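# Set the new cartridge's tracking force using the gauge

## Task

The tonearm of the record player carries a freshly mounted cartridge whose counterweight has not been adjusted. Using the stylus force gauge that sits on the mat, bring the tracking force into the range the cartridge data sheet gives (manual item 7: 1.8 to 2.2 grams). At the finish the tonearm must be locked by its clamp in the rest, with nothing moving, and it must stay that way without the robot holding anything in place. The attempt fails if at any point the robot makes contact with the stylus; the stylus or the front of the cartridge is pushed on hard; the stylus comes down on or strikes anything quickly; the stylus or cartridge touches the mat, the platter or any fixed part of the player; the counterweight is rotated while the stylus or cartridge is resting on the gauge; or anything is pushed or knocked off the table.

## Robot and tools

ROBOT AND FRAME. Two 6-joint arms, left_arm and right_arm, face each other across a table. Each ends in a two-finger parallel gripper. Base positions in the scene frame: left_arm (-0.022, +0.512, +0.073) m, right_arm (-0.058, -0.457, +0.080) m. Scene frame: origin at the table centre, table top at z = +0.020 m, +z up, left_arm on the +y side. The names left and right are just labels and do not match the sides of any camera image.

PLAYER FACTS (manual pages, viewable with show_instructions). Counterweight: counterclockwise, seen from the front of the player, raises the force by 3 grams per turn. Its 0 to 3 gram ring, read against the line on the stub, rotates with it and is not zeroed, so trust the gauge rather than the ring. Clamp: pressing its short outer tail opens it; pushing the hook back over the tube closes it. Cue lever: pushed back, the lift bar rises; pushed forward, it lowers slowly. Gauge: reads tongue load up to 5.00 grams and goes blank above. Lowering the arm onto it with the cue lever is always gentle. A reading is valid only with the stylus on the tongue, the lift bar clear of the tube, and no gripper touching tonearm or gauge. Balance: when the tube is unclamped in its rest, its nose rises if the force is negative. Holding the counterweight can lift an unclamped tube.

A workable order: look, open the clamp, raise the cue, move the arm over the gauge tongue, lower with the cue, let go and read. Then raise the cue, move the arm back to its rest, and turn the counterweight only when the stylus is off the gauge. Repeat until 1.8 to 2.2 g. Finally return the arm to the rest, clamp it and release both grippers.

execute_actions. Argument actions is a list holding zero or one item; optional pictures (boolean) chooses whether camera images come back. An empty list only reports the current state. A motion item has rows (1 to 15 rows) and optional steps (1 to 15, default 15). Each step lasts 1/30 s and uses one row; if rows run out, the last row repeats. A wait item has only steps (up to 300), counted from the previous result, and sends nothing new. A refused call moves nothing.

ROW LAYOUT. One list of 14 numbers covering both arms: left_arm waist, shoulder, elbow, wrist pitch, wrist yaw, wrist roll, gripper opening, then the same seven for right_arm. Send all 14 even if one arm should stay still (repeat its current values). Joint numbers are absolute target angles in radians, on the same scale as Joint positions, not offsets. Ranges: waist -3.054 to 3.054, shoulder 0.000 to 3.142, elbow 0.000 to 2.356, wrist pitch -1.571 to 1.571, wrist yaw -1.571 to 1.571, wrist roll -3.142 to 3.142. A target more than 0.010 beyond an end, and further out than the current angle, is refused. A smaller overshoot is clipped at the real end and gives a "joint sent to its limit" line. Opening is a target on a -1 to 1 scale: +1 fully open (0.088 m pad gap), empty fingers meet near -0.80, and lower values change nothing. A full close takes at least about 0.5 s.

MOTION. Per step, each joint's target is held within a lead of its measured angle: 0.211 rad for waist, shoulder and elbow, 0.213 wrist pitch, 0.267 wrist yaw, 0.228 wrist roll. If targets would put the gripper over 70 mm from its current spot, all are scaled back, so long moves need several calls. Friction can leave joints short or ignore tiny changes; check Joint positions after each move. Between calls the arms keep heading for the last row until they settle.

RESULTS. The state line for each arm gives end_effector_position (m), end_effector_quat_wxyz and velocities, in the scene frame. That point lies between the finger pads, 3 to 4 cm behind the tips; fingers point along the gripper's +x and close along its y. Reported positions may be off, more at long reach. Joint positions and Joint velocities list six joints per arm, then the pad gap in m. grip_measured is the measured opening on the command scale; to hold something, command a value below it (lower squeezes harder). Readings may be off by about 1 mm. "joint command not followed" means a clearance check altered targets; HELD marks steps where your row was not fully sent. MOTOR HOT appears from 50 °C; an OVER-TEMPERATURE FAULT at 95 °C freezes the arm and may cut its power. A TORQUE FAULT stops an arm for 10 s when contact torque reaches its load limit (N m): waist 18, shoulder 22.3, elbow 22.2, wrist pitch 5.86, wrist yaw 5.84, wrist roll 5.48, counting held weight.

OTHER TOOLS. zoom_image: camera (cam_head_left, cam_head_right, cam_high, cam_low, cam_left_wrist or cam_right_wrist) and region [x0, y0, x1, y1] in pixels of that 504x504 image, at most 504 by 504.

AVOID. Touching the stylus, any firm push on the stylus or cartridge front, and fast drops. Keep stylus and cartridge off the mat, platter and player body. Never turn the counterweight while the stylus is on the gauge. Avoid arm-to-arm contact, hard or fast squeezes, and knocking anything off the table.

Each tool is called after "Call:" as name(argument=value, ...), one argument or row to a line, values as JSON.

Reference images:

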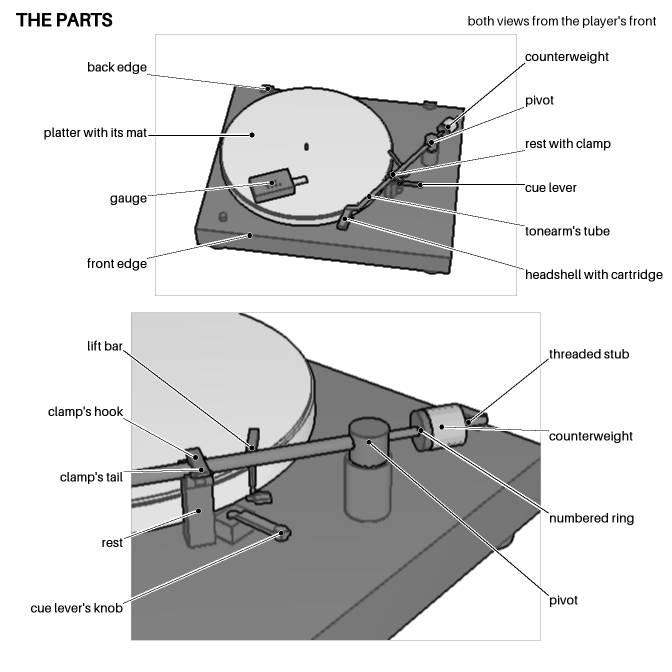

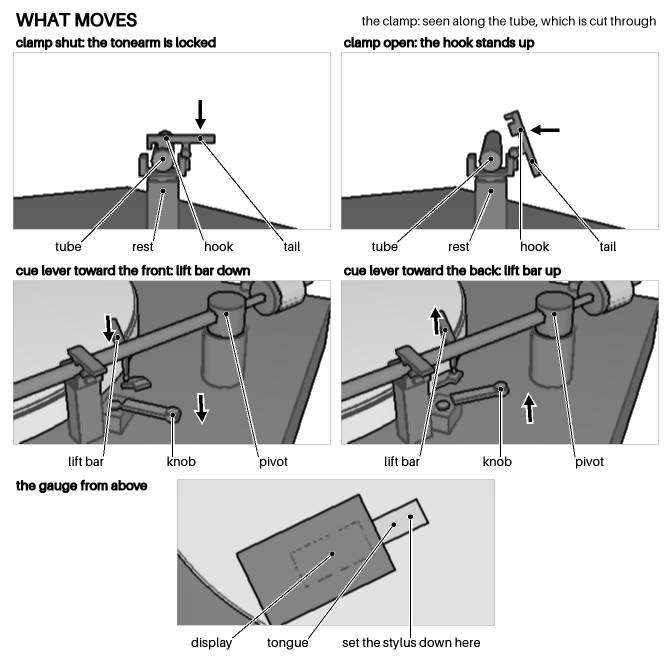

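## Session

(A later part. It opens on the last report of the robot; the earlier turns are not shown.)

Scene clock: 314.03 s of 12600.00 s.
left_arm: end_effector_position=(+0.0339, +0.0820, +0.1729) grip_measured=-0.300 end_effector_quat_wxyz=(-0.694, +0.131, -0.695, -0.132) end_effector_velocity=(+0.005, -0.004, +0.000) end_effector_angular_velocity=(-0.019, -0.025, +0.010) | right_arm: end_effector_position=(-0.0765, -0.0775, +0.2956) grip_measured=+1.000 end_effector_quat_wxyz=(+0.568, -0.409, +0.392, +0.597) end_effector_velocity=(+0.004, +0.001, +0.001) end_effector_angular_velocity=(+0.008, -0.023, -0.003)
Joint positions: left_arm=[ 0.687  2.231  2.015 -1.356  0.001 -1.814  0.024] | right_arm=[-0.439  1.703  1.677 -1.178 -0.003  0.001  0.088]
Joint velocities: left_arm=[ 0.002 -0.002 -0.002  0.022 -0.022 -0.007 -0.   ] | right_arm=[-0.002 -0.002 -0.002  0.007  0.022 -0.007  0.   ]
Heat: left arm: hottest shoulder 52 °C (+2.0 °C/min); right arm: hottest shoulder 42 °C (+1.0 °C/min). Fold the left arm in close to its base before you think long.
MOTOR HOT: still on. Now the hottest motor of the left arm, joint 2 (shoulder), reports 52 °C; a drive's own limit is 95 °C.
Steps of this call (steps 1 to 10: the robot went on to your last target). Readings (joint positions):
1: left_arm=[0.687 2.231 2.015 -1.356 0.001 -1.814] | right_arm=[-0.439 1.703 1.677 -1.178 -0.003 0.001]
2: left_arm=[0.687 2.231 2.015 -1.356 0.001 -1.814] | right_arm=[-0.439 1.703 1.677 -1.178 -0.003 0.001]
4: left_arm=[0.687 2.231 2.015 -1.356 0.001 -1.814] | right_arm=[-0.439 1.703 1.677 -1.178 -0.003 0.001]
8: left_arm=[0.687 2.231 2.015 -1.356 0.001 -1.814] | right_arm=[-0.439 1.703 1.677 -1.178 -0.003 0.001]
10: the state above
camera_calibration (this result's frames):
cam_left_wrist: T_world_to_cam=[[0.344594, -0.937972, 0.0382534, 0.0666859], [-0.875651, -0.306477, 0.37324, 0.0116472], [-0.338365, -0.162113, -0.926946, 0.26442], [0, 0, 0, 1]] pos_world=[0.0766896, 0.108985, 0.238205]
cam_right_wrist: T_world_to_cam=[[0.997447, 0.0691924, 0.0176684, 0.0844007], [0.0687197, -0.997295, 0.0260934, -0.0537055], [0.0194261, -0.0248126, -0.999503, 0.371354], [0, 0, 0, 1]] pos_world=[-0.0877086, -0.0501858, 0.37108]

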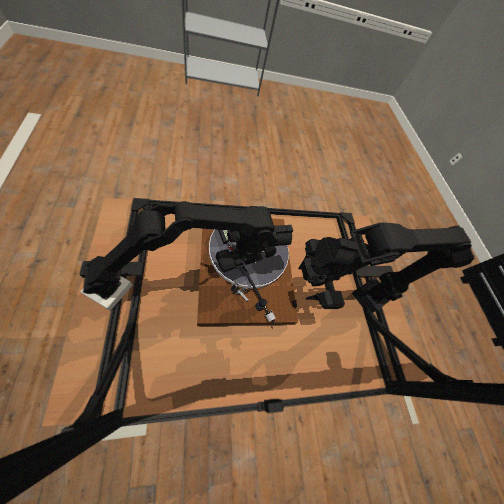

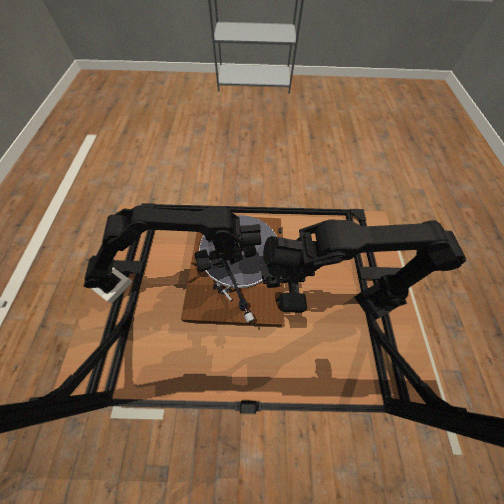

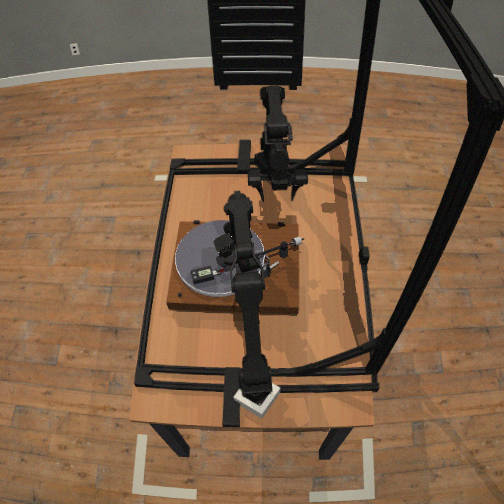

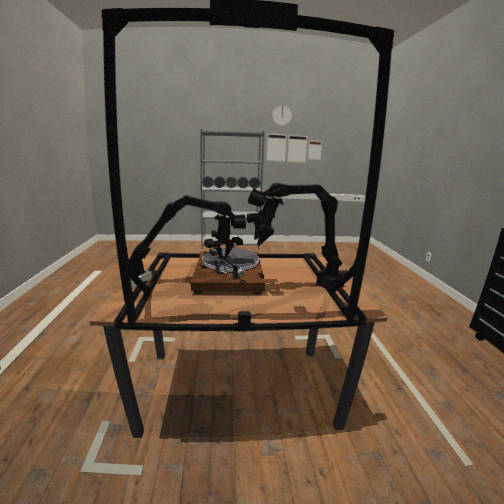

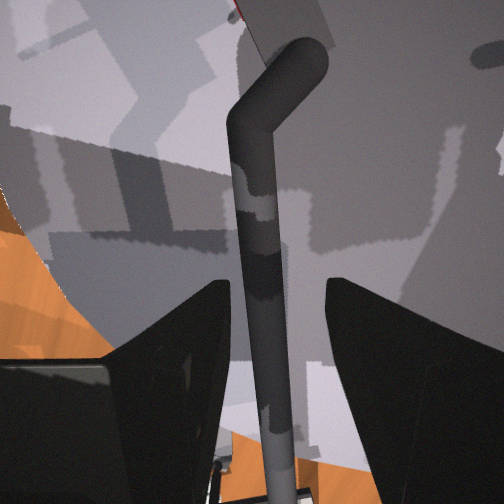

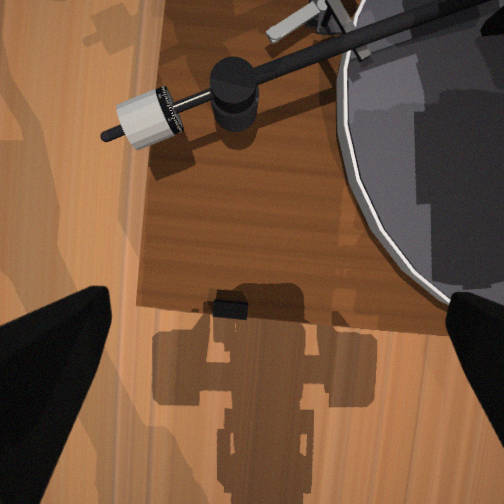

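Call:
execute_actions(
  actions=[
    {"rows": [[0.688,2.229,2.01,-1.356,0,-1.818,-0.4,-0.439,1.7,1.678,-1.178,0,0,1],[0.688,2.229,2.01,-1.356,0,-1.818,-0.44,-0.439,1.7,1.678,-1.178,0,0,1],[0.688,2.229,2.01,-1.356,0,-1.818,-0.46,-0.439,1.7,1.678,-1.178,0,0,1],[0.688,2.229,2.01,-1.356,0,-1.818,-0.48,-0.439,1.7,1.678,-1.178,0,0,1],[0.688,2.229,2.01,-1.356,0,-1.818,-0.5,-0.439,1.7,1.678,-1.178,0,0,1],[0.688,2.229,2.01,-1.356,0,-1.818,-0.52,-0.439,1.7,1.678,-1.178,0,0,1],[0.688,2.229,2.01,-1.356,0,-1.818,-0.54,-0.439,1.7,1.678,-1.178,0,0,1],[0.688,2.229,2.01,-1.356,0,-1.818,-0.56,-0.439,1.7,1.678,-1.178,0,0,1],[0.688,2.229,2.01,-1.356,0,-1.818,-0.58,-0.439,1.7,1.678,-1.178,0,0,1],[0.688,2.229,2.01,-1.356,0,-1.818,-0.6,-0.439,1.7,1.678,-1.178,0,0,1],[0.688,2.229,2.01,-1.356,0,-1.818,-0.62,-0.439,1.7,1.678,-1.178,0,0,1],[0.688,2.229,2.01,-1.356,0,-1.818,-0.64,-0.439,1.7,1.678,-1.178,0,0,1]], "steps": 15},
  ],
  pictures=false,
)

Call:
execute_actions(
  actions=[
    {"rows": [[0.688,2.229,2.01,-1.356,0,-1.818,-0.64,-0.439,1.7,1.678,-1.178,0,0,1],[0.688,2.229,2.01,-1.356,0,-1.818,-0.64,-0.439,1.7,1.678,-1.178,0,0,1],[0.688,2.229,2.01,-1.356,0,-1.818,-0.58,-0.439,1.7,1.678,-1.178,0,0,1],[0.688,2.229,2.01,-1.356,0,-1.818,-0.5,-0.439,1.7,1.678,-1.178,0,0,1],[0.688,2.229,2.01,-1.356,0,-1.818,-0.3,-0.439,1.7,1.678,-1.178,0,0,1],[0.688,2.229,2.01,-1.356,0,-1.818,-0.3,-0.439,1.7,1.678,-1.178,0,0,1],[0.688,2.229,2.01,-1.356,0,-1.818,-0.3,-0.439,1.7,1.678,-1.178,0,0,1],[0.688,2.229,2.03,-1.37,0,-1.818,-0.3,-0.439,1.7,1.678,-1.178,0,0,1],[0.688,2.229,2.05,-1.39,0,-1.818,-0.3,-0.439,1.7,1.678,-1.178,0,0,1],[0.688,2.229,2.07,-1.41,0,-1.818,-0.3,-0.439,1.7,1.678,-1.178,0,0,1],[0.688,2.229,2.09,-1.43,0,-1.818,-0.3,-0.439,1.7,1.678,-1.178,0,0,1],[0.688,2.22,2.11,-1.46,0,-1.818,-0.3,-0.439,1.7,1.678,-1.178,0,0,1],[0.688,2.2,2.13,-1.5,0,-1.818,-0.3,-0.439,1.7,1.678,-1.178,0,0,1],[0.688,2.15,2.13,-1.55,0,-1.818,-0.3,-0.439,1.7,1.678,-1.178,0,0,1],[0.688,2.1,2.13,-1.55,0,-1.818,-0.3,-0.439,1.7,1.678,-1.178,0,0,1]], "steps": 15},
  ],
  pictures=false,
)

Call:
execute_actions(
  actions=[
    {"steps": 10},
  ],
  pictures=false,
)

Call:
execute_actions(
  actions=[
    {"rows": [[0.86,1.8,1.72,-1.14,0,0,1,-0.439,1.7,1.678,-1.178,0,0,1]], "steps": 15},
  ],
  pictures=false,
)

Call:
execute_actions(
  actions=[
    {"steps": 30},
  ],
)

Call:
zoom_image(
  camera="cam_left_wrist",
  region=[180, 190, 340, 310],
)

Scene clock: 326.87 s of 12600.00 s.
left_arm: end_effector_position=(+0.0339, +0.0820, +0.1729) grip_measured=-0.611 end_effector_quat_wxyz=(-0.694, +0.131, -0.695, -0.132) end_effector_velocity=(-0.000, +0.001, +0.002) end_effector_angular_velocity=(+0.003, -0.007, +0.020) | right_arm: end_effector_position=(-0.0765, -0.0776, +0.2957) grip_measured=+1.000 end_effector_quat_wxyz=(+0.568, -0.409, +0.392, +0.597) end_effector_velocity=(+0.002, -0.003, +0.001) end_effector_angular_velocity=(-0.002, -0.010, +0.002)
Joint positions: left_arm=[ 0.687  2.231  2.015 -1.356  0.001 -1.815  0.009] | right_arm=[-0.439  1.702  1.677 -1.178 -0.003  0.001  0.088]
Joint velocities: left_arm=[-0.002 -0.002  0.002 -0.007 -0.007 -0.022 -0.002] | right_arm=[-0.002 -0.007 -0.002 -0.007  0.007 -0.007  0.   ]
Heat: left arm: hottest shoulder 54 °C (+4.0 °C/min); right arm: hottest shoulder 42 °C (+1.0 °C/min). Fold the left arm in close to its base before you think long.
MOTOR HOT: still on. Now the hottest motor of the left arm, joint 2 (shoulder), reports 54 °C; a drive's own limit is 95 °C.
Steps of this call (steps 1 to 15: the robot went on to your last target; steps 16 to 90: nothing new was sent; then 9.33 s passed at rest; steps 91 to 105: all 15 steps of this action). Readings (joint positions):
91: left_arm=[0.687 2.231 2.015 -1.356 0.001 -1.814] | right_arm=[-0.439 1.702 1.677 -1.178 -0.003 0.001]
92: left_arm=[0.687 2.231 2.015 -1.356 0.001 -1.814] | right_arm=[-0.439 1.702 1.677 -1.178 -0.003 0.001]
94: left_arm=[0.687 2.231 2.015 -1.356 0.001 -1.814] | right_arm=[-0.439 1.702 1.677 -1.178 -0.003 0.001]
98: left_arm=[0.687 2.231 2.015 -1.356 0.001 -1.814] | right_arm=[-0.439 1.702 1.677 -1.178 -0.003 0.001]
105: the state above

Scene clock: 327.37 s of 12600.00 s.
left_arm: end_effector_position=(+0.0321, +0.0959, +0.2044) grip_measured=-0.305 end_effector_quat_wxyz=(-0.695, +0.122, -0.694, -0.143) end_effector_velocity=(-0.023, +0.173, +0.291) end_effector_angular_velocity=(+0.057, -0.001, +0.019) | right_arm: end_effector_position=(-0.0765, -0.0776, +0.2957) grip_measured=+1.000 end_effector_quat_wxyz=(+0.568, -0.409, +0.392, +0.597) end_effector_velocity=(-0.000, -0.001, +0.001) end_effector_angular_velocity=(-0.003, +0.004, +0.007)
Joint positions: left_arm=[ 0.687  2.203  2.093 -1.49   0.001 -1.817  0.024] | right_arm=[-0.439  1.702  1.677 -1.178 -0.003  0.001  0.088]
Joint velocities: left_arm=[-0.002 -0.647  0.11  -0.813 -0.007 -0.022  0.003] | right_arm=[-0.002 -0.002  0.002 -0.007 -0.007 -0.007  0.   ]
Heat: left arm: hottest shoulder 54 °C (+4.1 °C/min); right arm: hottest shoulder 42 °C (+1.0 °C/min). Fold the left arm in close to its base before you think long.
MOTOR HOT: still on. Now the hottest motor of the left arm, joint 2 (shoulder), reports 54 °C; a drive's own limit is 95 °C.
Steps of this call (steps 1 to 15: all 15 steps of this action). Readings (joint positions):
1: left_arm=[0.687 2.231 2.015 -1.356 0.001 -1.815] | right_arm=[-0.439 1.702 1.677 -1.178 -0.003 0.001]
2: left_arm=[0.687 2.231 2.015 -1.356 0.001 -1.816] | right_arm=[-0.439 1.702 1.677 -1.178 -0.003 0.001]
4: left_arm=[0.687 2.231 2.015 -1.356 0.001 -1.817] | right_arm=[-0.439 1.702 1.677 -1.178 -0.003 0.001]
8: left_arm=[0.687 2.231 2.015 -1.356 0.001 -1.817] | right_arm=[-0.439 1.702 1.677 -1.178 -0.003 0.001]
15: the state above

Scene clock: 327.70 s of 12600.00 s.
left_arm: end_effector_position=(+0.0306, +0.1080, +0.2550) grip_measured=-0.300 end_effector_quat_wxyz=(-0.693, +0.152, -0.696, -0.113) end_effector_velocity=(+0.002, +0.000, -0.026) end_effector_angular_velocity=(+0.092, -0.010, +0.006) | right_arm: end_effector_position=(-0.0765, -0.0776, +0.2957) grip_measured=+1.000 end_effector_quat_wxyz=(+0.568, -0.409, +0.392, +0.597) end_effector_velocity=(-0.000, -0.002, -0.000) end_effector_angular_velocity=(-0.007, -0.001, +0.021)
Joint positions: left_arm=[ 0.687  2.096  2.128 -1.547  0.001 -1.817  0.024] | right_arm=[-0.439  1.702  1.677 -1.178 -0.003  0.001  0.088]
Joint velocities: left_arm=[-0.002  0.066 -0.002 -0.022 -0.022 -0.007 -0.   ] | right_arm=[-0.002 -0.002 -0.002 -0.007 -0.007 -0.022  0.   ]
Heat: left arm: hottest shoulder 54 °C (+4.0 °C/min); right arm: hottest shoulder 42 °C (+1.0 °C/min). Fold the left arm in close to its base before you think long.
MOTOR HOT: still on. Now the hottest motor of the left arm, joint 2 (shoulder), reports 54 °C; a drive's own limit is 95 °C.
Steps of this call (steps 1 to 10: the robot went on to your last target). Readings (joint positions):
1: left_arm=[0.687 2.183 2.096 -1.513 0.001 -1.817] | right_arm=[-0.439 1.702 1.677 -1.178 -0.003 0.001]
2: left_arm=[0.687 2.162 2.102 -1.524 0.001 -1.817] | right_arm=[-0.439 1.702 1.677 -1.178 -0.003 0.001]
4: left_arm=[0.687 2.123 2.117 -1.534 0.001 -1.817] | right_arm=[-0.439 1.702 1.677 -1.178 -0.003 0.001]
8: left_arm=[0.687 2.094 2.128 -1.545 0.001 -1.817] | right_arm=[-0.439 1.702 1.677 -1.178 -0.003 0.001]
10: the state above

Scene clock: 328.20 s of 12600.00 s.
left_arm: end_effector_position=(+0.0989, +0.1262, +0.2703) grip_measured=+0.991 end_effector_quat_wxyz=(+0.742, +0.036, +0.621, -0.250) end_effector_velocity=(+0.004, -0.005, -0.006) end_effector_angular_velocity=(+0.187, -0.661, -1.819) | right_arm: end_effector_position=(-0.0765, -0.0776, +0.2957) grip_measured=+1.000 end_effector_quat_wxyz=(+0.568, -0.409, +0.392, +0.597) end_effector_velocity=(+0.002, -0.002, +0.003) end_effector_angular_velocity=(+0.003, -0.001, +0.016)
Joint positions: left_arm=[ 0.861  1.804  1.73  -1.147 -0.001 -0.852  0.088] | right_arm=[-0.439  1.702  1.677 -1.178 -0.003  0.001  0.088]
Joint velocities: left_arm=[-0.002  0.002 -0.027  0.051 -0.022  1.941  0.003] | right_arm=[-0.007 -0.007  0.002 -0.007 -0.007 -0.022  0.   ]
Heat: left arm: hottest shoulder 54 °C (+4.0 °C/min); right arm: hottest shoulder 42 °C (+1.0 °C/min). Fold the left arm in close to its base before you think long.
MOTOR HOT: still on. Now the hottest motor of the left arm, joint 2 (shoulder), reports 54 °C; a drive's own limit is 95 °C.
Steps of this call (steps 1 to 15: all 15 steps of this action). Readings (joint positions):
1: left_arm=[0.696 2.068 2.087 -1.496 0.008 -1.769] | right_arm=[-0.439 1.702 1.677 -1.178 -0.003 0.001]
2: left_arm=[0.721 2.028 2.024 -1.432 0.011 -1.705] | right_arm=[-0.439 1.702 1.677 -1.178 -0.003 0.001]
4: left_arm=[0.796 1.933 1.899 -1.312 0.003 -1.574] | right_arm=[-0.439 1.702 1.677 -1.178 -0.003 0.001]
8: left_arm=[0.875 1.815 1.777 -1.183 -0.005 -1.315] | right_arm=[-0.439 1.702 1.677 -1.178 -0.003 0.001]
15: the state above

Scene clock: 329.20 s of 12600.00 s.
left_arm: end_effector_position=(+0.0992, +0.1253, +0.2704) grip_measured=+0.997 end_effector_quat_wxyz=(+0.663, +0.337, +0.462, -0.484) end_effector_velocity=(+0.001, +0.003, +0.001) end_effector_angular_velocity=(+0.009, -0.021, -0.002) | right_arm: end_effector_position=(-0.0764, -0.0776, +0.2957) grip_measured=+1.000 end_effector_quat_wxyz=(+0.568, -0.409, +0.391, +0.597) end_effector_velocity=(+0.001, -0.008, -0.003) end_effector_angular_velocity=(-0.036, -0.011, +0.007)
Joint positions: left_arm=[ 0.861  1.804  1.729 -1.142 -0.001 -0.004  0.088] | right_arm=[-0.439  1.702  1.677 -1.178 -0.003  0.001  0.088]
Joint velocities: left_arm=[-0.002 -0.007 -0.002 -0.007 -0.022  0.007  0.   ] | right_arm=[ 0.002 -0.002 -0.002 -0.037  0.007 -0.007  0.   ]
Heat: left arm: hottest shoulder 54 °C (+4.1 °C/min); right arm: hottest shoulder 42 °C (+1.0 °C/min). Fold the left arm in close to its base before you think long.
MOTOR HOT: still on. Now the hottest motor of the left arm, joint 2 (shoulder), reports 54 °C; a drive's own limit is 95 °C.
Steps of this call (steps 1 to 30: the robot went on to your last target). Readings (joint positions):
1: left_arm=[0.861 1.804 1.729 -1.144 -0.001 -0.786] | right_arm=[-0.439 1.702 1.677 -1.178 -0.003 0.001]
2: left_arm=[0.861 1.804 1.729 -1.142 -0.001 -0.719] | right_arm=[-0.439 1.702 1.677 -1.178 -0.003 0.001]
4: left_arm=[0.861 1.804 1.729 -1.142 -0.001 -0.587] | right_arm=[-0.439 1.702 1.677 -1.178 -0.003 0.001]
8: left_arm=[0.861 1.804 1.729 -1.142 -0.001 -0.323] | right_arm=[-0.439 1.702 1.677 -1.178 -0.003 0.001]
30: the state above
camera_calibration (this result's frames):
cam_left_wrist: T_world_to_cam=[[-0.962071, -0.271093, 0.0304541, 0.129333], [-0.270308, 0.96238, 0.0275573, -0.0798562], [-0.0367789, 0.0182801, -0.999156, 0.350881], [0, 0, 0, 1]] pos_world=[0.115747, 0.105499, 0.348847]
cam_right_wrist: T_world_to_cam=[[0.99745, 0.0690487, 0.0180328, 0.0842232], [0.0685743, -0.997314, 0.0257198, -0.053655], [0.0197602, -0.0244177, -0.999507, 0.371546], [0, 0, 0, 1]] pos_world=[-0.087671, -0.0502541, 0.371224]

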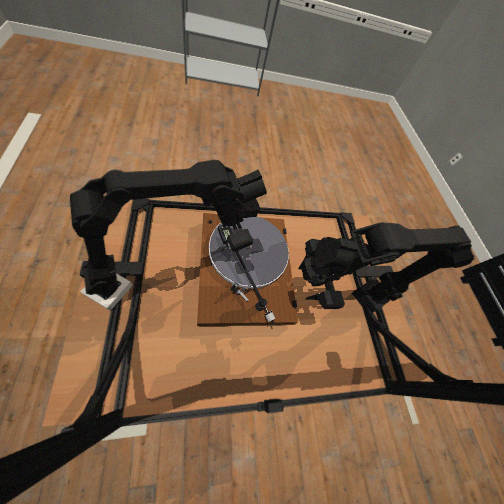

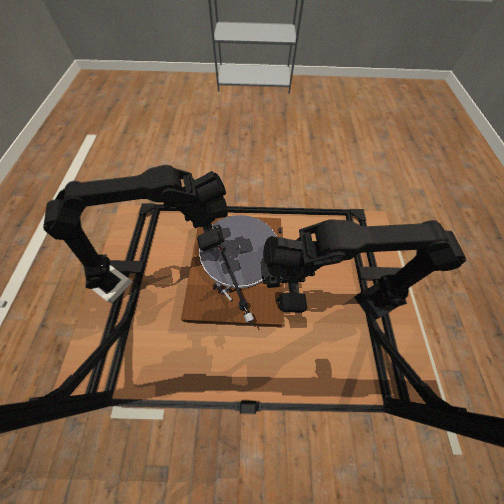

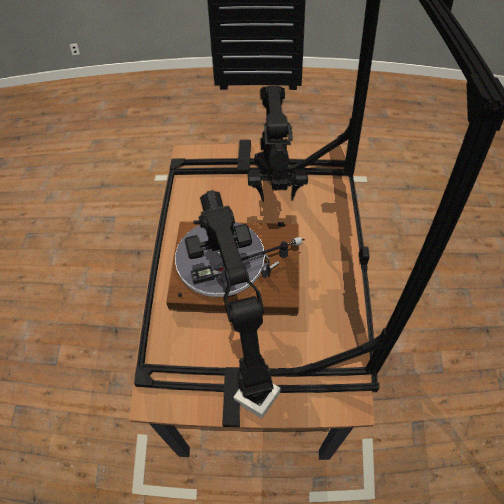

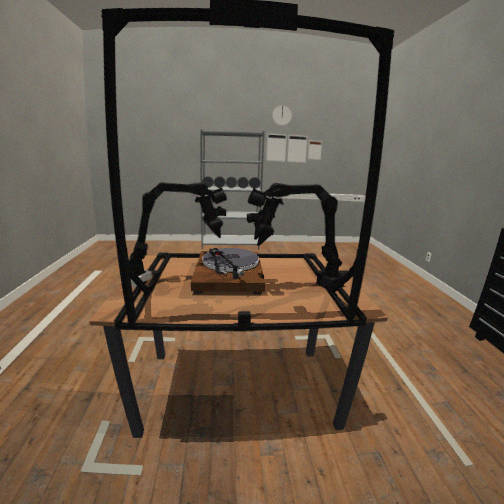

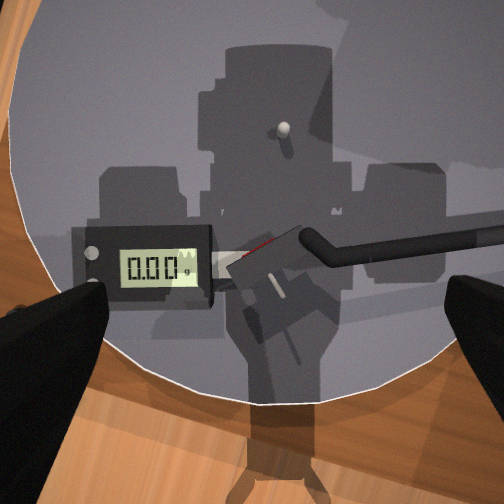

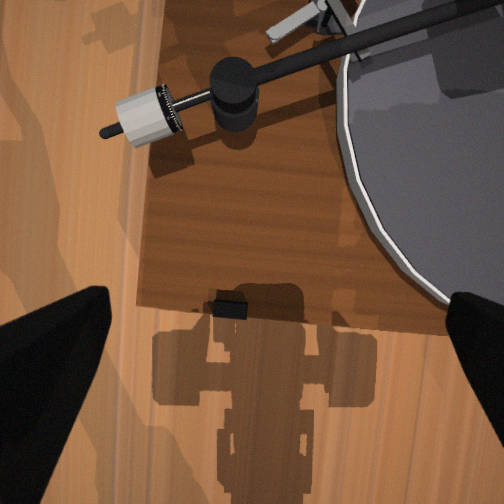

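Region (180, 190, 340, 310) of cam_left_wrist's 504x504 image, scaled by 3.150, with more detail than that image has; it fills the top 378 rows of this view, and the rest is white.

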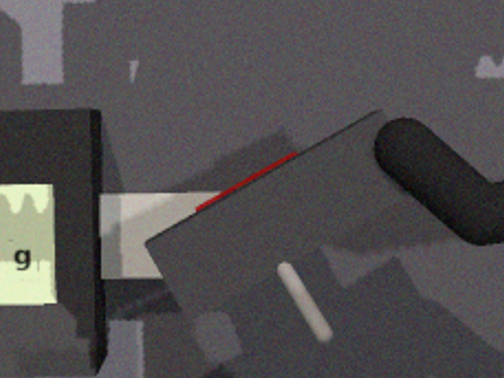

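Call:
execute_actions(
  actions=[
    {"rows": [[0.25,1.9,1.8,-1.2,-0.5,0,-0.9,-0.439,1.7,1.678,-1.178,0,0,1]], "steps": 15},
  ],
  pictures=false,
)

Call:
execute_actions(
  actions=[
    {"steps": 15},
  ],
  pictures=false,
)

Call:
execute_actions(
  actions=[
    {"rows": [[0.25,2.106,1.8,-1.091,-0.5,0,-0.9,-0.439,1.7,1.678,-1.178,0,0,1]], "steps": 15},
  ],
  pictures=false,
)

Call:
execute_actions(
  actions=[
    {"steps": 15},
  ],
)

Scene clock: 344.53 s of 12600.00 s.
left_arm: end_effector_position=(-0.0828, +0.1026, +0.2645) grip_measured=-0.781 end_effector_quat_wxyz=(+0.608, +0.564, +0.228, -0.510) end_effector_velocity=(+0.028, +0.003, +0.008) end_effector_angular_velocity=(-0.005, -0.142, +0.047) | right_arm: end_effector_position=(-0.0764, -0.0775, +0.2958) grip_measured=+1.000 end_effector_quat_wxyz=(+0.569, -0.409, +0.391, +0.597) end_effector_velocity=(+0.000, -0.002, -0.000) end_effector_angular_velocity=(-0.007, -0.010, +0.007)
Joint positions: left_arm=[ 0.238  1.903  1.789 -1.197 -0.49  -0.004  0.001] | right_arm=[-0.439  1.702  1.677 -1.178 -0.003  0.001  0.088]
Joint velocities: left_arm=[ 0.017 -0.002 -0.002 -0.037 -0.139  0.007 -0.175] | right_arm=[ 0.002 -0.002 -0.002 -0.007  0.007 -0.007  0.   ]
Heat: left arm: hottest shoulder 54 °C (+3.0 °C/min); right arm: hottest shoulder 42 °C (+1.0 °C/min). Fold the left arm in close to its base before you think long.
MOTOR HOT: still on. Now the hottest motor of the left arm, joint 2 (shoulder), reports 54 °C; a drive's own limit is 95 °C.
Steps of this call (steps 1 to 15: the robot went on to your last target; steps 16 to 90: nothing new was sent; then 11.83 s passed at rest; steps 91 to 105: all 15 steps of this action). Readings (joint positions):
91: left_arm=[0.841 1.818 1.741 -1.159 -0.079 -0.004] | right_arm=[-0.439 1.702 1.677 -1.178 -0.003 0.001]
92: left_arm=[0.799 1.833 1.757 -1.170 -0.167 -0.004] | right_arm=[-0.439 1.702 1.677 -1.178 -0.003 0.001]
94: left_arm=[0.687 1.864 1.777 -1.179 -0.316 -0.004] | right_arm=[-0.439 1.702 1.677 -1.178 -0.003 0.001]
98: left_arm=[0.450 1.900 1.780 -1.192 -0.449 -0.004] | right_arm=[-0.439 1.702 1.677 -1.178 -0.003 0.001]
105: the state above

Scene clock: 345.03 s of 12600.00 s.
left_arm: end_effector_position=(-0.0767, +0.1019, +0.2650) grip_measured=-0.799 end_effector_quat_wxyz=(+0.612, +0.564, +0.229, -0.504) end_effector_velocity=(+0.000, +0.001, +0.002) end_effector_angular_velocity=(-0.003, -0.005, +0.006) | right_arm: end_effector_position=(-0.0764, -0.0775, +0.2958) grip_measured=+1.000 end_effector_quat_wxyz=(+0.569, -0.409, +0.391, +0.597) end_effector_velocity=(+0.000, -0.005, -0.002) end_effector_angular_velocity=(-0.022, +0.008, -0.007)
Joint positions: left_arm=[ 0.25   1.903  1.789 -1.199 -0.498 -0.003  0.   ] | right_arm=[-0.439  1.702  1.677 -1.178 -0.003  0.001  0.088]
Joint velocities: left_arm=[-0.002 -0.002  0.002 -0.007 -0.007 -0.007  0.   ] | right_arm=[-0.002 -0.002 -0.002 -0.022 -0.007  0.007  0.   ]
Heat: left arm: hottest shoulder 54 °C (+3.0 °C/min); right arm: hottest shoulder 42 °C (+1.0 °C/min). Fold the left arm in close to its base before you think long.
MOTOR HOT: still on. Now the hottest motor of the left arm, joint 2 (shoulder), reports 54 °C; a drive's own limit is 95 °C.
Steps of this call (steps 1 to 15: the robot went on to your last target). Readings (joint positions):
1: left_arm=[0.240 1.903 1.789 -1.198 -0.493 -0.004] | right_arm=[-0.439 1.702 1.677 -1.178 -0.003 0.001]
2: left_arm=[0.244 1.903 1.789 -1.199 -0.495 -0.004] | right_arm=[-0.439 1.702 1.677 -1.178 -0.003 0.001]
4: left_arm=[0.249 1.903 1.789 -1.199 -0.497 -0.004] | right_arm=[-0.439 1.702 1.677 -1.178 -0.003 0.001]
8: left_arm=[0.250 1.903 1.789 -1.199 -0.498 -0.004] | right_arm=[-0.439 1.702 1.677 -1.178 -0.003 0.001]
15: the state above

Scene clock: 345.53 s of 12600.00 s.
left_arm: end_effector_position=(-0.0862, +0.0716, +0.1858) grip_measured=-0.799 end_effector_quat_wxyz=(+0.589, +0.600, +0.243, -0.484) end_effector_velocity=(+0.003, +0.002, +0.001) end_effector_angular_velocity=(+0.008, -0.011, -0.003) | right_arm: end_effector_position=(-0.0764, -0.0775, +0.2958) grip_measured=+1.000 end_effector_quat_wxyz=(+0.569, -0.409, +0.391, +0.597) end_effector_velocity=(+0.002, -0.004, -0.003) end_effector_angular_velocity=(-0.027, +0.008, -0.012)
Joint positions: left_arm=[ 0.25   2.112  1.793 -1.092 -0.498 -0.003  0.   ] | right_arm=[-0.439  1.702  1.677 -1.178 -0.003  0.001  0.088]
Joint velocities: left_arm=[ 0.002 -0.002 -0.002 -0.007 -0.007  0.007  0.   ] | right_arm=[-0.007  0.002 -0.002 -0.022 -0.007  0.007  0.   ]
Heat: left arm: hottest shoulder 54 °C (+3.1 °C/min); right arm: hottest shoulder 42 °C (+1.0 °C/min). Fold the left arm in close to its base before you think long.
MOTOR HOT: still on. Now the hottest motor of the left arm, joint 2 (shoulder), reports 54 °C; a drive's own limit is 95 °C.
Steps of this call (steps 1 to 15: all 15 steps of this action). Readings (joint positions):
1: left_arm=[0.250 1.927 1.791 -1.188 -0.500 -0.004] | right_arm=[-0.439 1.702 1.677 -1.178 -0.003 0.001]
2: left_arm=[0.250 1.951 1.800 -1.151 -0.503 -0.004] | right_arm=[-0.439 1.702 1.677 -1.178 -0.003 0.001]
4: left_arm=[0.250 2.016 1.809 -1.112 -0.503 -0.004] | right_arm=[-0.439 1.702 1.677 -1.178 -0.003 0.001]
8: left_arm=[0.250 2.113 1.796 -1.102 -0.498 -0.003] | right_arm=[-0.439 1.702 1.677 -1.178 -0.003 0.001]
15: the state above

Scene clock: 346.03 s of 12600.00 s.
left_arm: end_effector_position=(-0.0862, +0.0715, +0.1861) grip_measured=-0.799 end_effector_quat_wxyz=(+0.589, +0.600, +0.243, -0.484) end_effector_velocity=(-0.001, -0.002, +0.002) end_effector_angular_velocity=(-0.017, -0.001, +0.005) | right_arm: end_effector_position=(-0.0764, -0.0775, +0.2958) grip_measured=+1.000 end_effector_quat_wxyz=(+0.569, -0.409, +0.391, +0.597) end_effector_velocity=(-0.000, -0.002, -0.002) end_effector_angular_velocity=(-0.012, +0.004, +0.007)
Joint positions: left_arm=[ 0.25   2.112  1.794 -1.092 -0.498 -0.003  0.   ] | right_arm=[-0.439  1.702  1.677 -1.178 -0.003  0.001  0.088]
Joint velocities: left_arm=[-0.002 -0.002  0.002  0.007 -0.007 -0.007  0.   ] | right_arm=[-0.002  0.002 -0.002 -0.007 -0.007 -0.007  0.   ]
Heat: left arm: hottest shoulder 54 °C (+3.0 °C/min); right arm: hottest shoulder 42 °C (+1.0 °C/min). Fold the left arm in close to its base before you think long.
MOTOR HOT: still on. Now the hottest motor of the left arm, joint 2 (shoulder), reports 54 °C; a drive's own limit is 95 °C.
Steps of this call (steps 1 to 15: the robot went on to your last target). Readings (joint positions):
1: left_arm=[0.250 2.112 1.793 -1.092 -0.498 -0.003] | right_arm=[-0.439 1.702 1.677 -1.178 -0.003 0.001]
2: left_arm=[0.250 2.112 1.793 -1.092 -0.498 -0.003] | right_arm=[-0.439 1.702 1.677 -1.178 -0.003 0.001]
4: left_arm=[0.250 2.112 1.794 -1.092 -0.498 -0.003] | right_arm=[-0.439 1.702 1.677 -1.178 -0.003 0.001]
8: left_arm=[0.250 2.112 1.793 -1.092 -0.498 -0.003] | right_arm=[-0.439 1.702 1.677 -1.178 -0.003 0.001]
15: the state above
All arms were judged still, so your last target was given up. Only a new action makes them travel on or press farther. Fingers that are still opening or closing keep moving.
camera_calibration (this result's frames):
cam_left_wrist: T_world_to_cam=[[-0.870851, 0.220107, -0.439514, -0.000901908], [0.14945, 0.970374, 0.189841, -0.0704282], [0.468278, 0.0996379, -0.877946, 0.275985], [0, 0, 0, 1]] pos_world=[-0.119498, 0.0410416, 0.255274]
cam_right_wrist: T_world_to_cam=[[0.997451, 0.0690418, 0.0180412, 0.0842167], [0.0685747, -0.997324, 0.0253386, -0.053489], [0.0197423, -0.0240368, -0.999516, 0.371703], [0, 0, 0, 1]] pos_world=[-0.0876723, -0.0502258, 0.371359]

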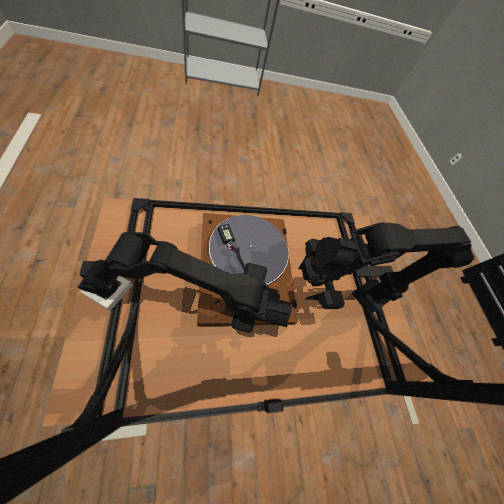

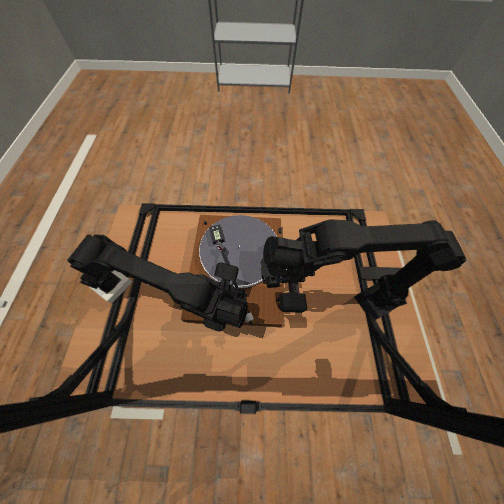

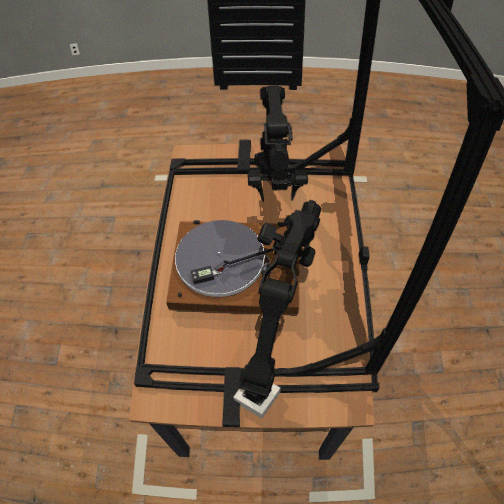

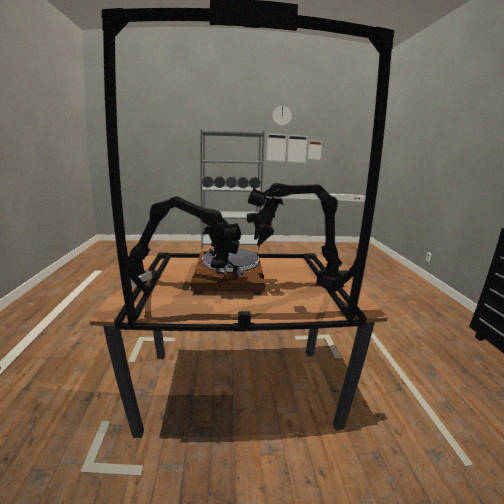

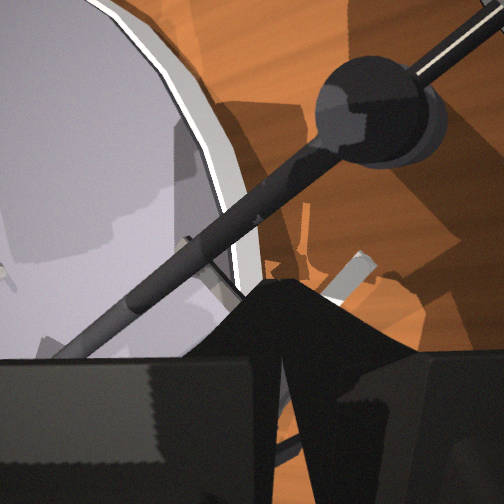

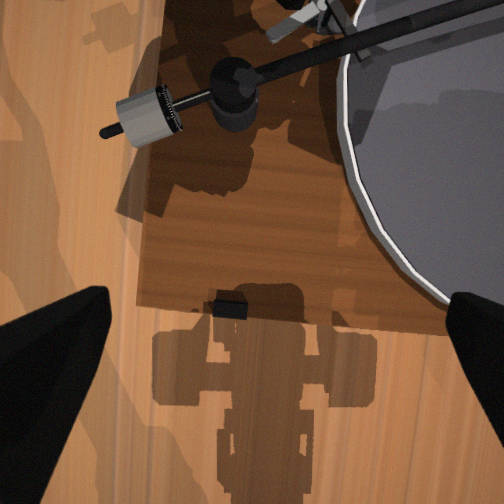

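Call:
execute_actions(
  actions=[
    {"rows": [[0.248,2.115,1.77,-1.06,-0.5,0,-0.9,-0.439,1.7,1.678,-1.178,0,0,1],[0.248,2.121,1.745,-1.03,-0.5,0,-0.9,-0.439,1.7,1.678,-1.178,0,0,1],[0.248,2.127,1.72,-1.0,-0.5,0,-0.9,-0.439,1.7,1.678,-1.178,0,0,1],[0.248,2.133,1.695,-0.97,-0.5,0,-0.9,-0.439,1.7,1.678,-1.178,0,0,1],[0.248,2.139,1.67,-0.94,-0.5,0,-0.9,-0.439,1.7,1.678,-1.178,0,0,1]], "steps": 15},
  ],
)

Scene clock: 350.53 s of 12600.00 s.
left_arm: end_effector_position=(-0.0867, +0.0697, +0.1468) grip_measured=-0.799 end_effector_quat_wxyz=(+0.590, +0.598, +0.242, -0.485) end_effector_velocity=(+0.003, -0.002, +0.003) end_effector_angular_velocity=(-0.021, -0.030, +0.010) | right_arm: end_effector_position=(-0.0764, -0.0775, +0.2958) grip_measured=+1.000 end_effector_quat_wxyz=(+0.569, -0.409, +0.391, +0.597) end_effector_velocity=(+0.000, -0.006, +0.000) end_effector_angular_velocity=(-0.017, -0.002, +0.021)
Joint positions: left_arm=[ 0.25   2.139  1.677 -0.943 -0.499 -0.003  0.   ] | right_arm=[-0.439  1.702  1.677 -1.178 -0.003  0.001  0.088]
Joint velocities: left_arm=[-0.002 -0.002 -0.002  0.007 -0.037 -0.007  0.   ] | right_arm=[-0.002 -0.007 -0.002 -0.022 -0.007 -0.022  0.   ]
Heat: left arm: hottest shoulder 54 °C (+3.0 °C/min); right arm: hottest shoulder 42 °C (+0.0 °C/min). Fold the left arm in close to its base before you think long.
MOTOR HOT: still on. Now the hottest motor of the left arm, joint 2 (shoulder), reports 54 °C; a drive's own limit is 95 °C.
Steps of this call (steps 1 to 90: nothing new was sent; then 1.00 s passed at rest; steps 91 to 105: all 15 steps of this action). Readings (joint positions):
91: left_arm=[0.250 2.112 1.792 -1.086 -0.498 -0.003] | right_arm=[-0.439 1.702 1.677 -1.178 -0.003 0.001]
92: left_arm=[0.250 2.112 1.785 -1.070 -0.498 -0.003] | right_arm=[-0.439 1.702 1.677 -1.178 -0.003 0.001]
94: left_arm=[0.250 2.112 1.758 -1.025 -0.499 -0.003] | right_arm=[-0.439 1.702 1.677 -1.178 -0.003 0.001]
98: left_arm=[0.250 2.126 1.696 -0.964 -0.499 -0.003] | right_arm=[-0.439 1.702 1.677 -1.178 -0.003 0.001]
105: the state above
camera_calibration (this result's frames):
cam_left_wrist: T_world_to_cam=[[-0.871371, 0.21734, -0.43986, -0.0180064], [0.149538, 0.971522, 0.183802, -0.0603134], [0.467281, 0.0943838, -0.879056, 0.24228], [0, 0, 0, 1]] pos_world=[-0.119884, 0.0396421, 0.216143]
cam_right_wrist: T_world_to_cam=[[0.997451, 0.0690418, 0.0180412, 0.0842167], [0.0685747, -0.997324, 0.0253386, -0.053489], [0.0197423, -0.0240368, -0.999516, 0.371703], [0, 0, 0, 1]] pos_world=[-0.0876723, -0.0502258, 0.371359]

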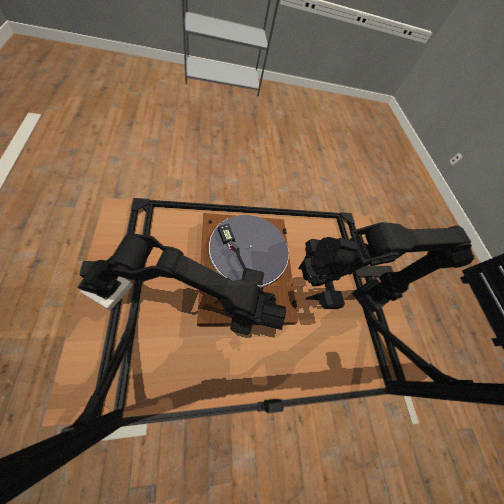

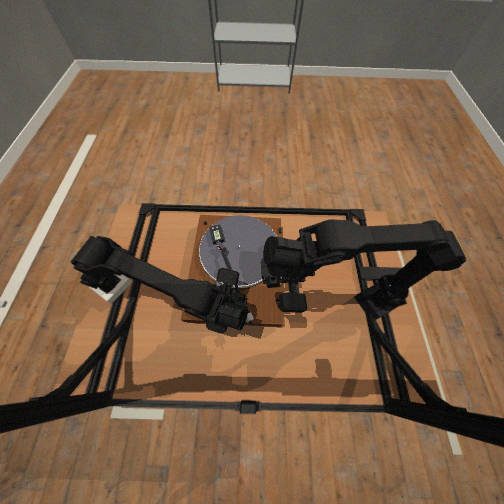

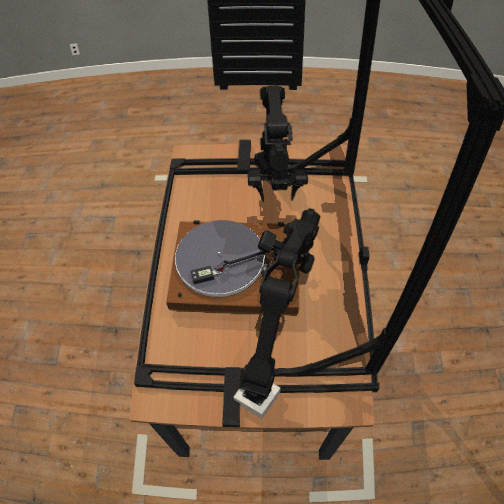

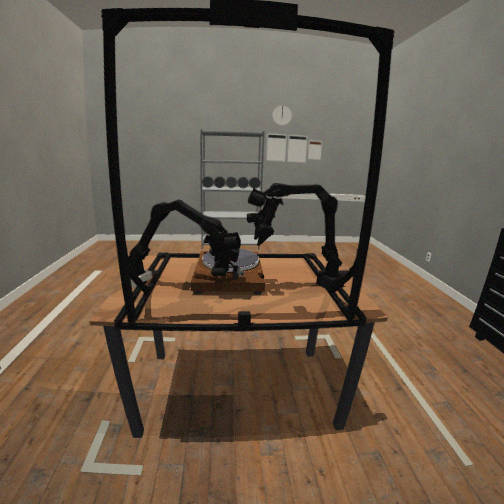

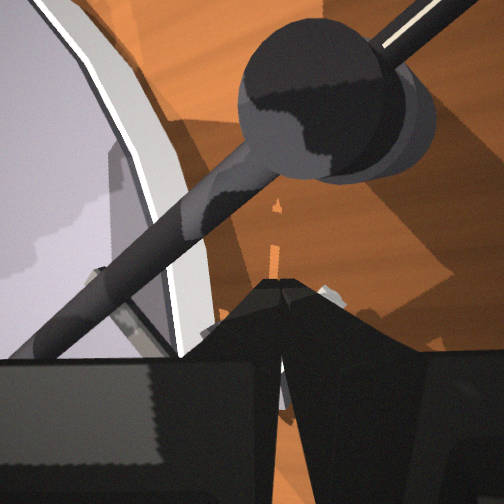

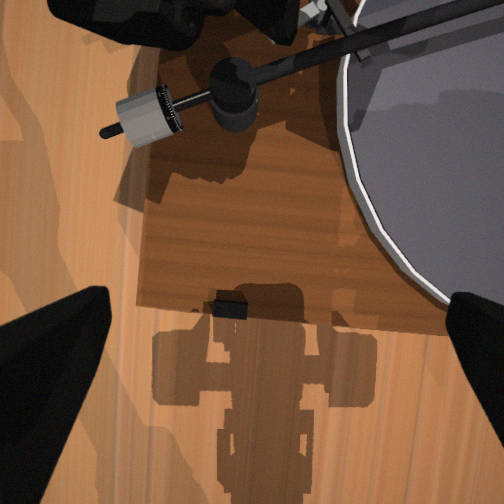

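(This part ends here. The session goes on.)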